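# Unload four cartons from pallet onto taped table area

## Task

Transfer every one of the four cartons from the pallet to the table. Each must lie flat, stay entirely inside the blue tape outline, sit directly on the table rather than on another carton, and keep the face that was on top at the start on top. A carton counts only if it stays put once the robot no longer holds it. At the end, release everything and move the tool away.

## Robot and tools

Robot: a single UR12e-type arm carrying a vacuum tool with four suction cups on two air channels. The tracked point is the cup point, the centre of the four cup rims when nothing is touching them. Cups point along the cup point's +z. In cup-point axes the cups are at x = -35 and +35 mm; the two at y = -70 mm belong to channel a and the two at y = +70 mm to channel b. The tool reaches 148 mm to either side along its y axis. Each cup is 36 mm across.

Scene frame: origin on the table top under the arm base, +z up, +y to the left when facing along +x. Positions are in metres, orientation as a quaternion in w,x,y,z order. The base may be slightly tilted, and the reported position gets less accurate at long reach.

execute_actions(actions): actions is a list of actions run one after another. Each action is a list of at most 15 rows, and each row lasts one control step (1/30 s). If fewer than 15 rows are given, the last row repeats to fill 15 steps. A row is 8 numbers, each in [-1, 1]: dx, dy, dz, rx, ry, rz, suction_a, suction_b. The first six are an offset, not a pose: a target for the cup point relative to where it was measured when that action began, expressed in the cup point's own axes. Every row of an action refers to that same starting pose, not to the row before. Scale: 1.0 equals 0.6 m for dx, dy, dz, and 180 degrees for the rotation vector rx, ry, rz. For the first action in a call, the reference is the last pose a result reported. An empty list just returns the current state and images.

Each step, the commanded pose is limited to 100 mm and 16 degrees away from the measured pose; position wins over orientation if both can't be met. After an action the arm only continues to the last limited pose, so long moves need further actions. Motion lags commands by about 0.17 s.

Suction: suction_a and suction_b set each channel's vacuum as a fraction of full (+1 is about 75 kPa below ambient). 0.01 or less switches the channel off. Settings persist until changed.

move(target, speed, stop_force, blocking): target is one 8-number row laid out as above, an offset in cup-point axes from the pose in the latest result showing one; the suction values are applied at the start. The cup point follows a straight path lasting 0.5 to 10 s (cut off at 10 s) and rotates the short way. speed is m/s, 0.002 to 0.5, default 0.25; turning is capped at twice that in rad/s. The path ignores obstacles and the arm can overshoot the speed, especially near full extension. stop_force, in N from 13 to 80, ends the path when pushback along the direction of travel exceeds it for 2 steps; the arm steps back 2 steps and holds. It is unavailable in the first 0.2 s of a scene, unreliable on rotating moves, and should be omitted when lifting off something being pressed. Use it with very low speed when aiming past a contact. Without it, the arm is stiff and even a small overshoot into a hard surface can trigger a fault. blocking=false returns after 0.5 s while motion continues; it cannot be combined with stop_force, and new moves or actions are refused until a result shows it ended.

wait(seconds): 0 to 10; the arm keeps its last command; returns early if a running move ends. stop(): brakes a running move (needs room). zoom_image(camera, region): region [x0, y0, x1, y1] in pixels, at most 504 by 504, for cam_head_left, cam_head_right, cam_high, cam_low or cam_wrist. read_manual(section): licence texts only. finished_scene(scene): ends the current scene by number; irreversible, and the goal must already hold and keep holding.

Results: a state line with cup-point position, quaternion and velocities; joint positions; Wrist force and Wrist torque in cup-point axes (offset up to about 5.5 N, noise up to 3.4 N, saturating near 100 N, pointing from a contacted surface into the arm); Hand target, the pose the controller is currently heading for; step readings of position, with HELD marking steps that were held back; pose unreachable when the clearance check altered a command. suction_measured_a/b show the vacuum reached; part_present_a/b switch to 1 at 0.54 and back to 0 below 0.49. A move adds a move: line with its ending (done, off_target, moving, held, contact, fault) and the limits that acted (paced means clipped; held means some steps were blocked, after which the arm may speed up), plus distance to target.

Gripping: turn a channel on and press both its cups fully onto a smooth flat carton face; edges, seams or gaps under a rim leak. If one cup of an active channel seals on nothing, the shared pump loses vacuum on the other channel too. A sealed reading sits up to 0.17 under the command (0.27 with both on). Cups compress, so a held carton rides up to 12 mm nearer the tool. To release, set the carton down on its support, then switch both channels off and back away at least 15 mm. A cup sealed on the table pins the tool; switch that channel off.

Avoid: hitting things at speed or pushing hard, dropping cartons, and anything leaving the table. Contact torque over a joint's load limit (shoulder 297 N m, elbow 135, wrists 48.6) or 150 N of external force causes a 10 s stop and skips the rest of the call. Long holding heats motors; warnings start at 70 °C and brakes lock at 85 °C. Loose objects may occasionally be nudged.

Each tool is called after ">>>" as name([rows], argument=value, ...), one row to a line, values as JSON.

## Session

>>> execute_actions(actions=[])

Scene clock: 0.00 s.
end_effector_position=(+0.6284, +0.0145, +0.4846) suction_measured_a=0.01 part_present_a=0 suction_measured_b=0.01 part_present_b=0 end_effector_quat_wxyz=(+0.000, +0.699, +0.715, +0.001) end_effector_velocity=(-0.000, +0.001, -0.001) end_effector_angular_velocity=(+0.000, +0.001, +0.001)
Joint positions: [-0.28  -1.703  1.857 -1.726 -1.571 -1.851]
Joint velocities: [ 0.001 -0.     0.001 -0.     0.     0.   ]
Motor temperatures (°C, as the motors report them): [23 19 21 31 29 28]
Wrist force (N, on the end effector, along its own x y z axes, offset not removed): no reading
Wrist torque (N m, same axes, about the end effector's origin, offset not removed): no reading
Hand target: +0.628, +0.014, +0.485; +0.000, +0.699, +0.715, +0.001

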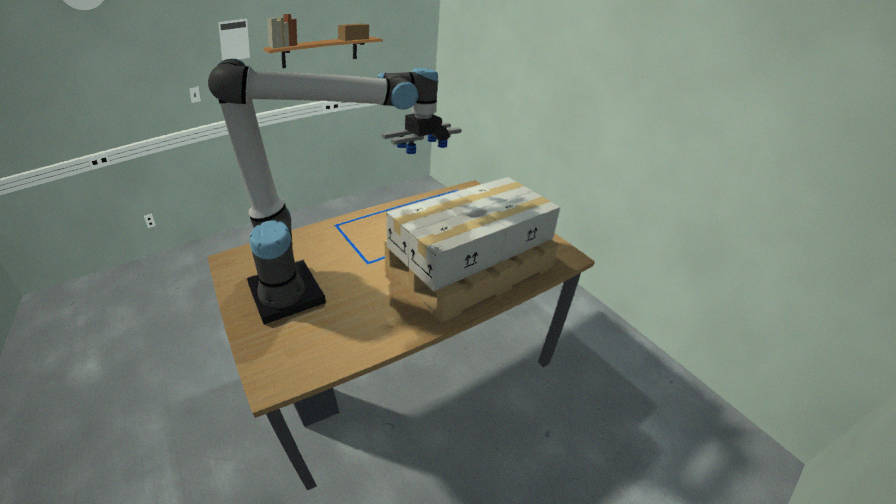

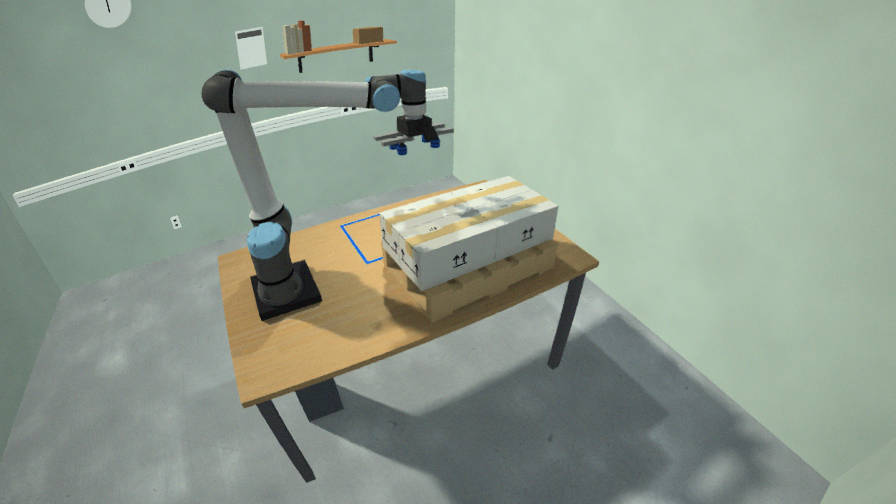

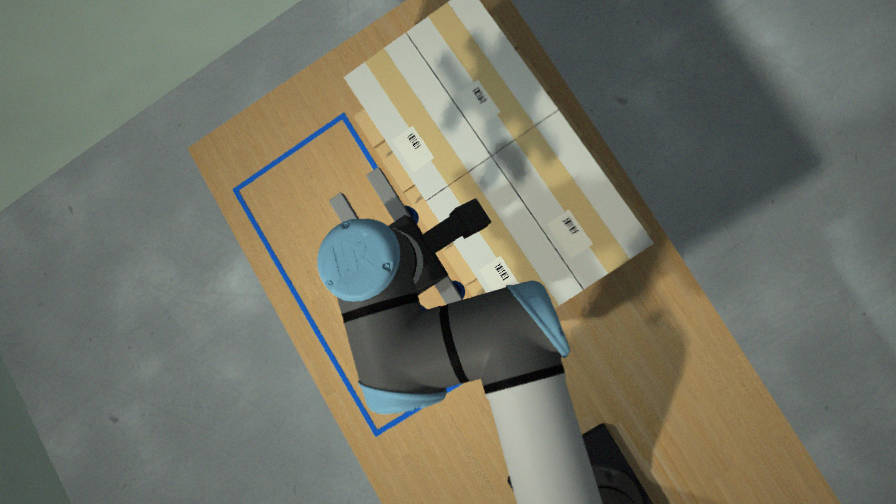

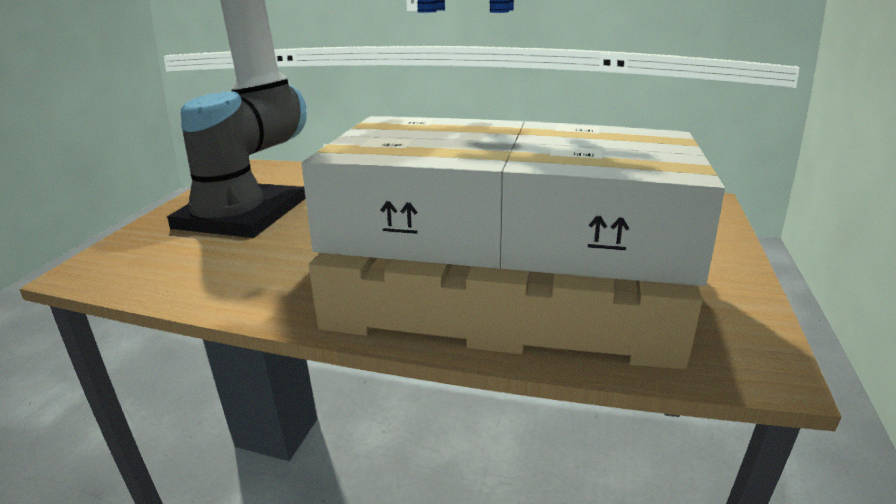

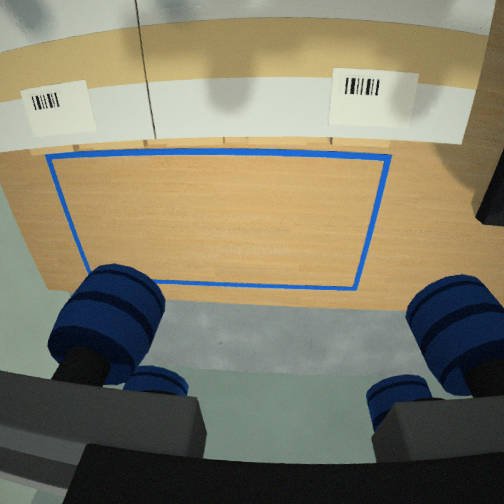

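>>> move(target=[-0.24,-0.06,0.14,0,0,-0.0095,0,0], speed=0.35)

Scene clock: 18.93 s.
end_effector_position=(+0.5958, -0.1298, +0.4006) suction_measured_a=0.01 part_present_a=0 suction_measured_b=0.01 part_present_b=0 end_effector_quat_wxyz=(+0.000, +0.688, +0.726, +0.000) end_effector_velocity=(-0.001, -0.002, -0.001) end_effector_angular_velocity=(-0.001, -0.001, +0.002)
Joint positions: [-0.527 -1.703  2.008 -1.877 -1.571 -2.128]
Joint velocities: [-0.004 -0.     0.002 -0.003  0.    -0.005]
Motor temperatures (°C, as the motors report them): [23 19 21 31 29 28]
Wrist force (N, on the end effector, along its own x y z axes, offset not removed): [-0.9 0.6 -0.6]
Wrist torque (N m, same axes, about the end effector's origin, offset not removed): [0.09 0.01 -0.01]
Hand target: +0.596, -0.130, +0.400; +0.000, +0.688, +0.726, +0.001
Off the commanded pose: 0.000 m, 0 deg.
move: done

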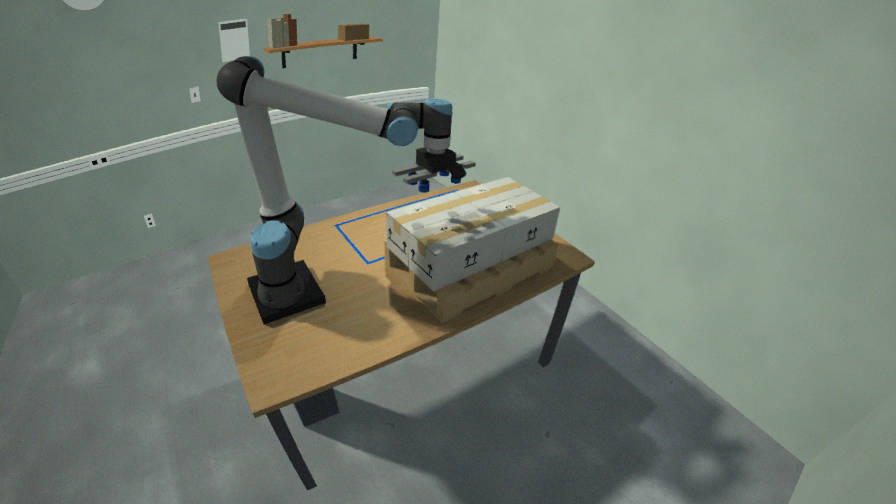

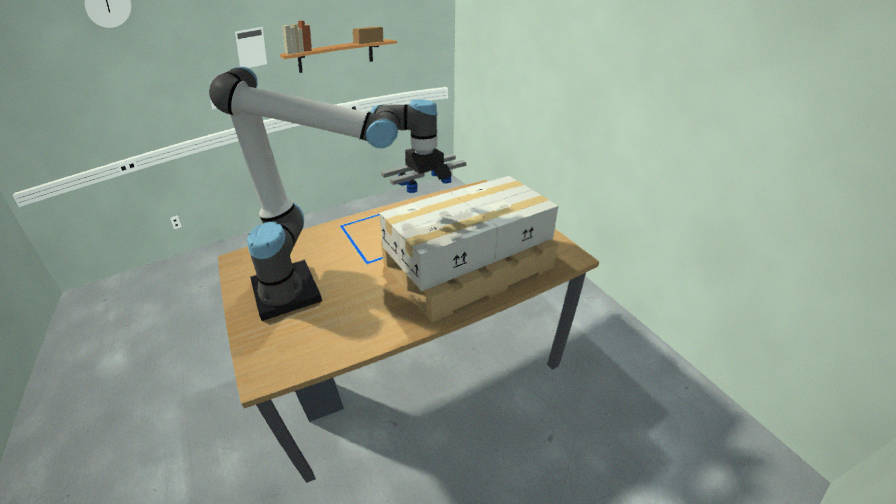

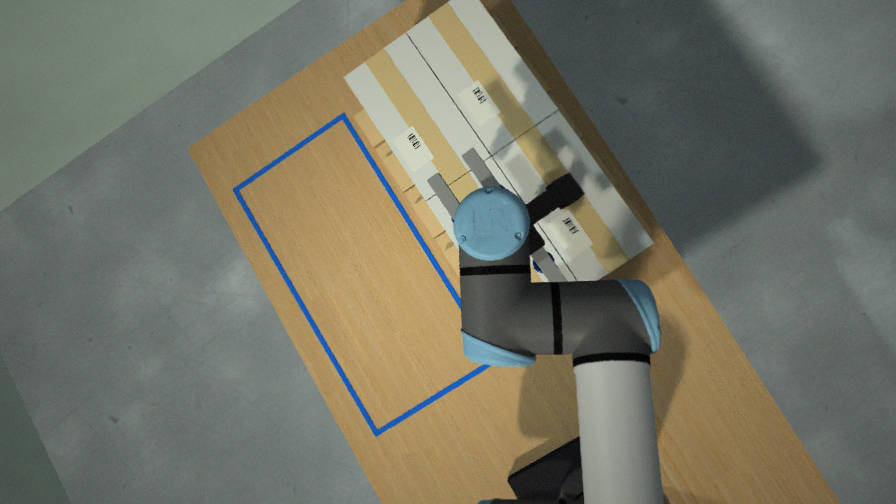

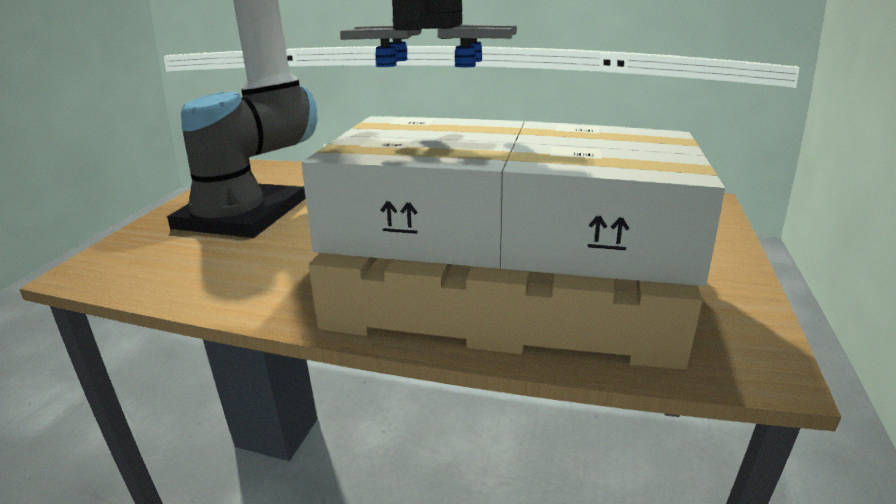

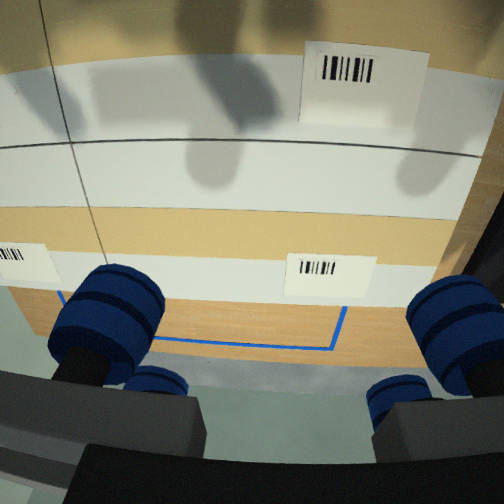

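>>> move(target=[0,-0.007,0.175,0,0,-0.006,0,0], speed=0.25)

>>> move(target=[0,0,0.05,0,0,0,0,0], speed=0.02, stop_force=15)

Scene clock: 31.77 s.
end_effector_position=(+0.5916, -0.1300, +0.2960) suction_measured_a=0.01 part_present_a=0 suction_measured_b=0.01 part_present_b=0 end_effector_quat_wxyz=(+0.000, +0.681, +0.732, +0.000) end_effector_velocity=(+0.000, -0.001, -0.003) end_effector_angular_velocity=(-0.000, -0.001, -0.001)
Joint positions: [-0.531 -1.633  2.145 -2.084 -1.571 -2.15 ]
Joint velocities: [-0.001  0.003  0.003 -0.007  0.    -0.   ]
Motor temperatures (°C, as the motors report them): [23 19 21 31 29 28]
Wrist force (N, on the end effector, along its own x y z axes, offset not removed): [0.8 -3.5 -0.4]
Wrist torque (N m, same axes, about the end effector's origin, offset not removed): [-0.53 -0.32 0.07]
Hand target: +0.592, -0.130, +0.296; +0.000, +0.681, +0.732, +0.000
Off the commanded pose: 0.000 m, 0 deg.
move: done

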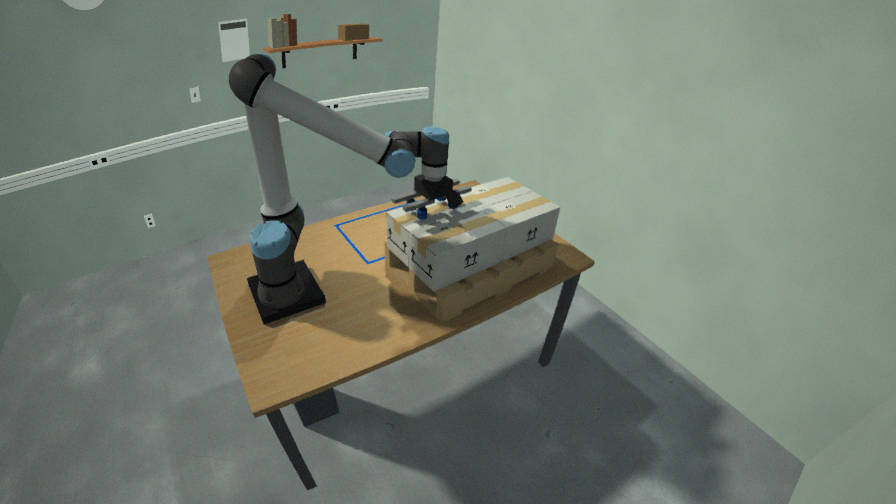

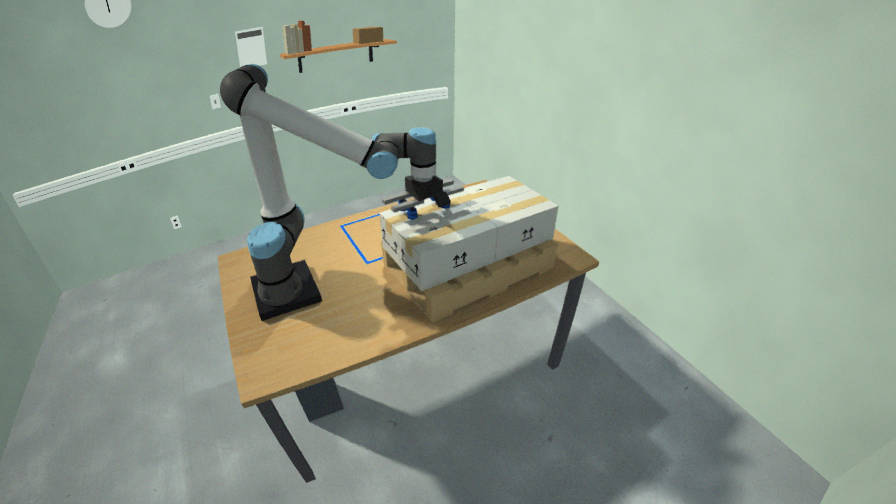

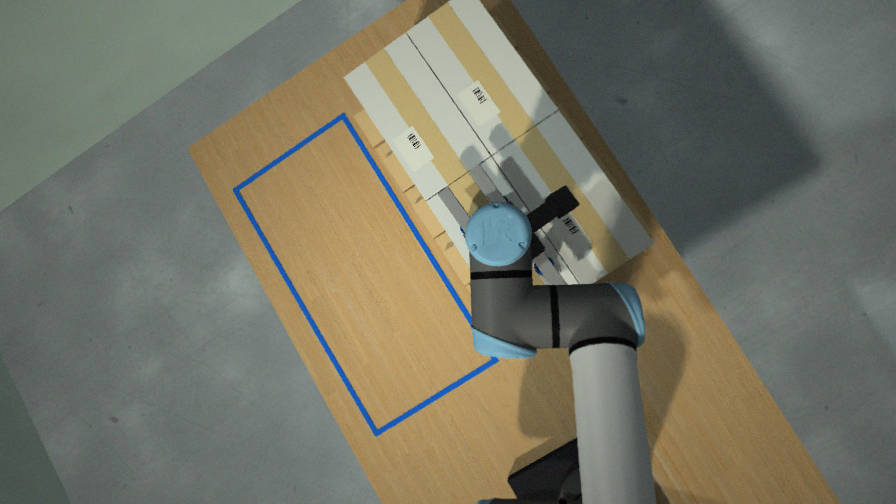

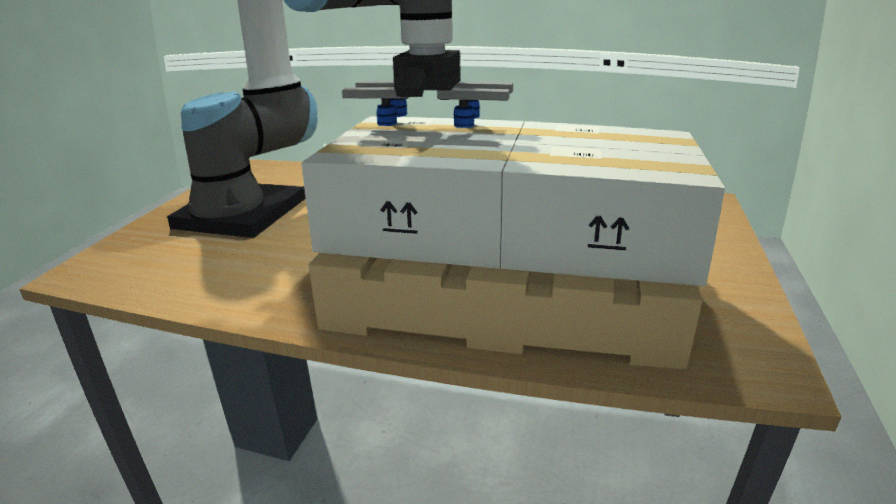

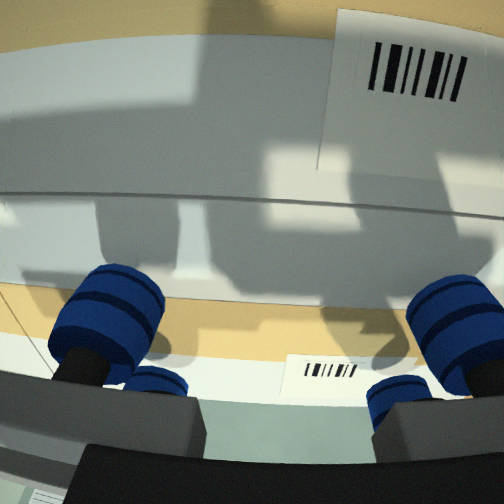

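Scene clock: 33.20 s.
end_effector_position=(+0.5916, -0.1299, +0.2755) suction_measured_a=0.01 part_present_a=0 suction_measured_b=0.01 part_present_b=0 end_effector_quat_wxyz=(+0.000, +0.681, +0.732, +0.000) end_effector_velocity=(+0.000, +0.000, +0.007) end_effector_angular_velocity=(-0.001, -0.001, +0.001)
Joint positions: [-0.531 -1.612  2.168 -2.127 -1.571 -2.15 ]
Joint velocities: [ 0.001 -0.007 -0.008  0.014  0.    -0.   ]
Motor temperatures (°C, as the motors report them): [23 19 21 31 29 28]
Wrist force (N, on the end effector, along its own x y z axes, offset not removed): [-0.8 -4.1 -21.5]
Wrist torque (N m, same axes, about the end effector's origin, offset not removed): [-0.47 0.00 0.03]
Hand target: +0.592, -0.130, +0.276; +0.000, +0.681, +0.732, +0.000
Off the commanded pose: 0.009 m, 0 deg.
move: contact

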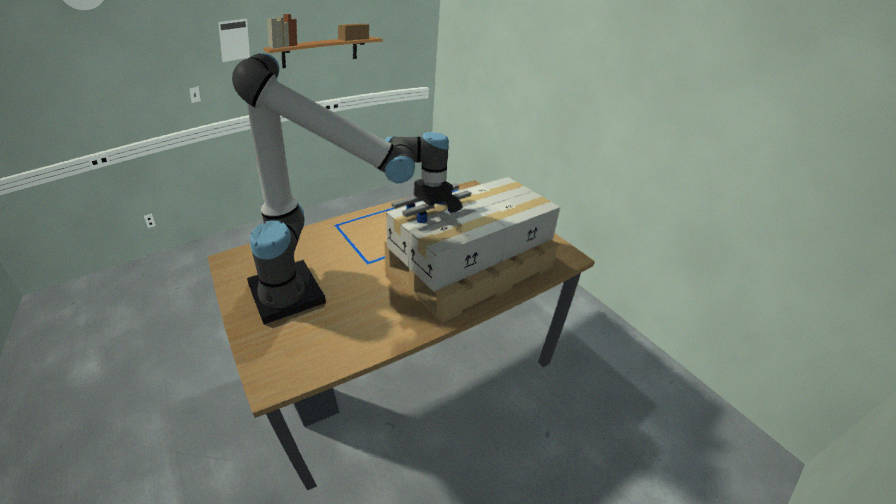

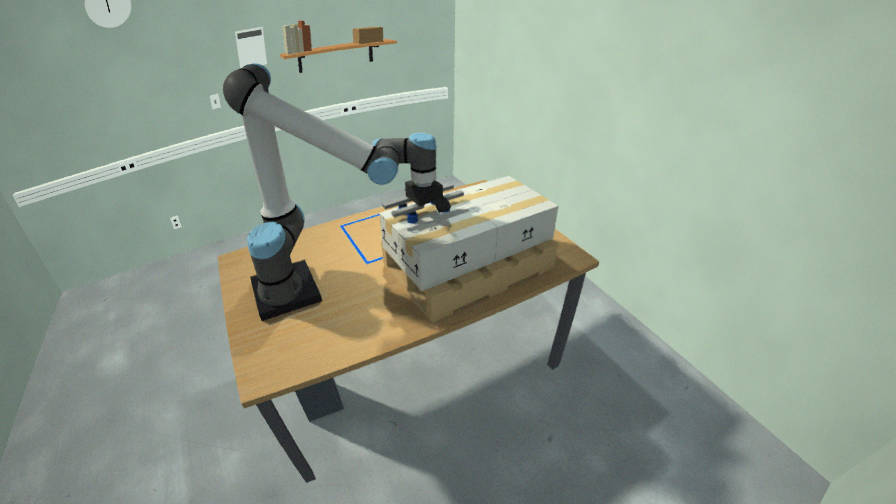

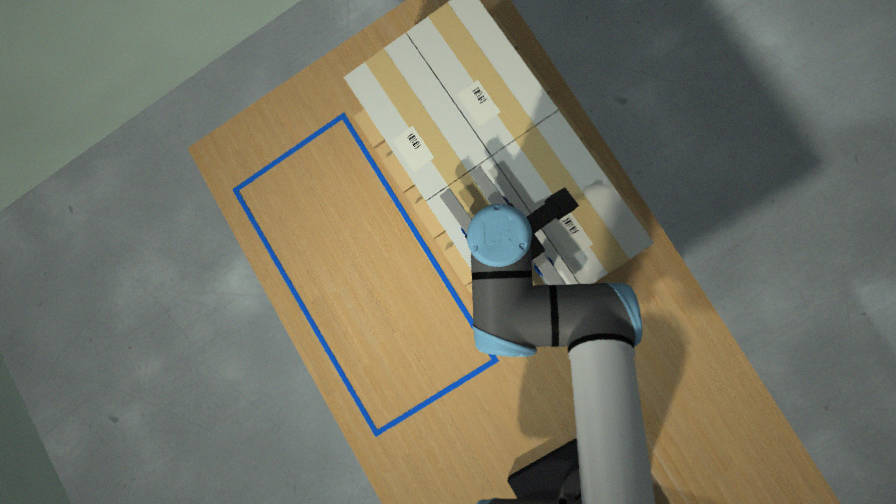

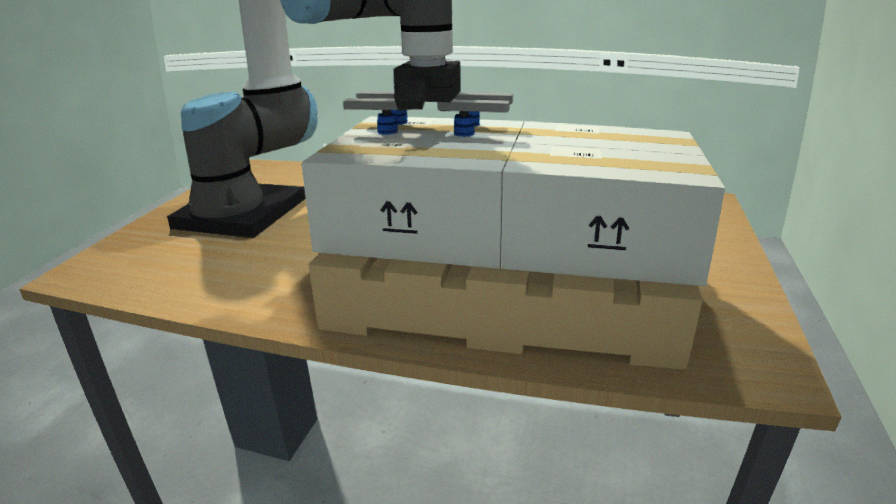

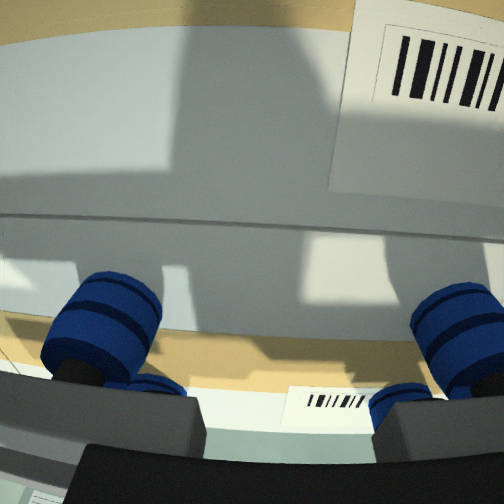

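>>> execute_actions([
  [[0,0,0,0,0,0,1,1]],
  [[0,0,-0.01,0,0,0,1,1]],
])

Scene clock: 42.03 s.
end_effector_position=(+0.5916, -0.1299, +0.2813) suction_measured_a=0.71 part_present_a=1 suction_measured_b=0.71 part_present_b=1 end_effector_quat_wxyz=(+0.000, +0.681, +0.732, +0.000) end_effector_velocity=(+0.000, -0.000, +0.001) end_effector_angular_velocity=(+0.000, +0.000, -0.000)
Joint positions: [-0.531 -1.618  2.162 -2.115 -1.571 -2.15 ]
Joint velocities: [-0.    -0.    -0.002  0.003  0.    -0.   ]
Motor temperatures (°C, as the motors report them): [23 19 21 31 29 28]
Wrist force (N, on the end effector, along its own x y z axes, offset not removed): [-2.6 -0.9 22.0]
Wrist torque (N m, same axes, about the end effector's origin, offset not removed): [-0.65 -0.04 0.16]
Hand target: +0.592, -0.130, +0.281; +0.000, +0.681, +0.732, +0.000
Off the commanded pose: 0.000 m, 0 deg.
Step readings (end_effector_position; steps 1 to 15: 1st action; 16 to 30: 2nd action):
0: (+0.5916, -0.1300, +0.2764)
1: (+0.5916, -0.1300, +0.2764)
2: (+0.5916, -0.1300, +0.2764)
4: (+0.5916, -0.1299, +0.2761)
8: (+0.5915, -0.1299, +0.2756)
15: (+0.5916, -0.1299, +0.2755)
16: (+0.5916, -0.1299, +0.2755)
17: (+0.5915, -0.1299, +0.2760)
19: (+0.5915, -0.1299, +0.2780)
23: (+0.5916, -0.1299, +0.2802)
30: end_effector_position above

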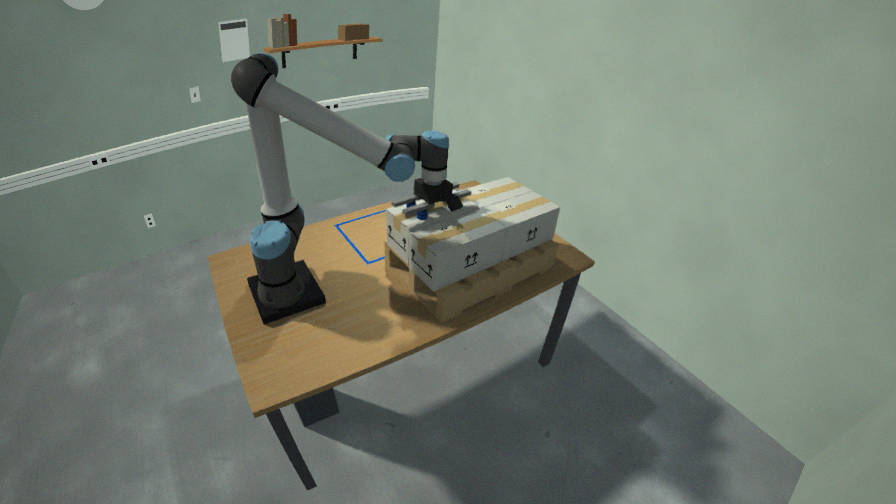

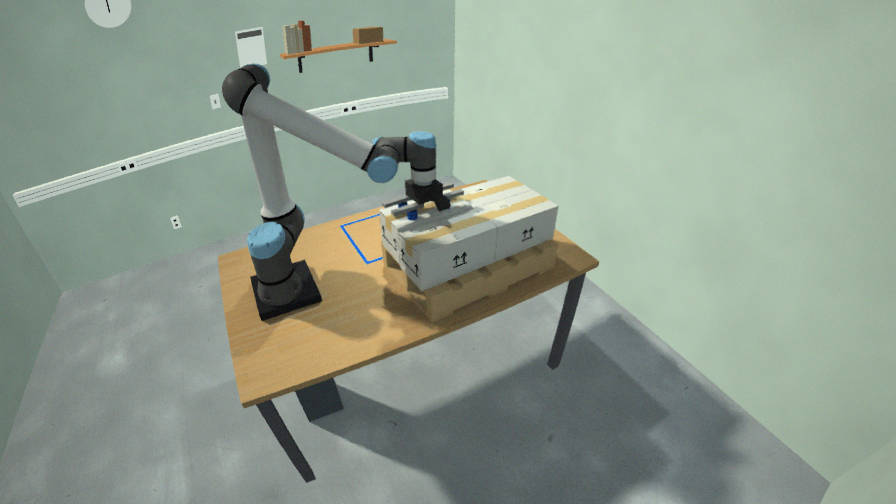

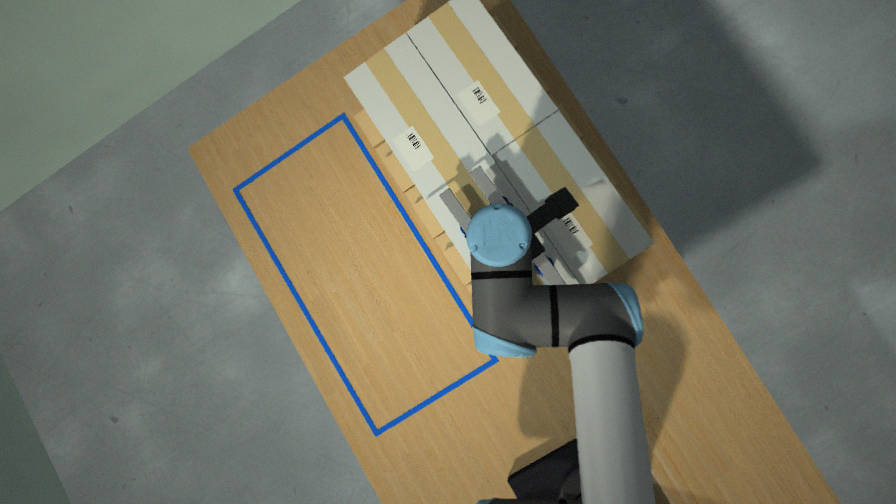

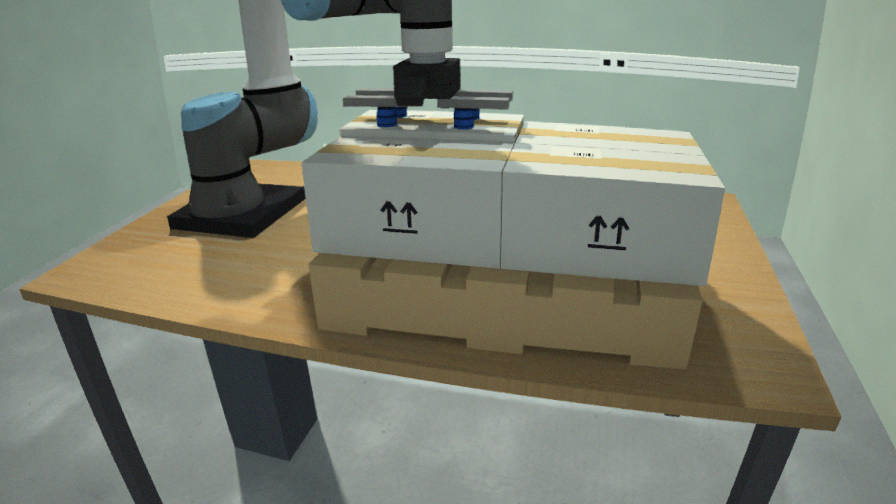

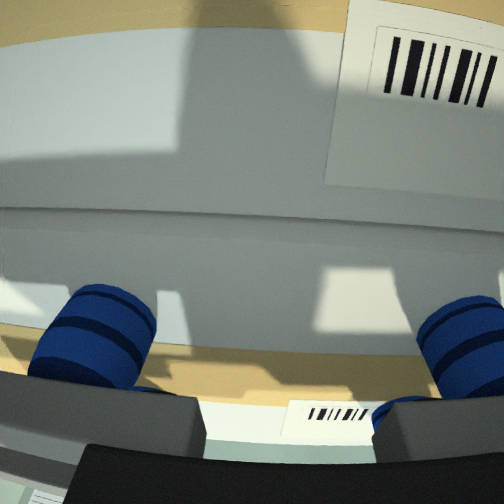

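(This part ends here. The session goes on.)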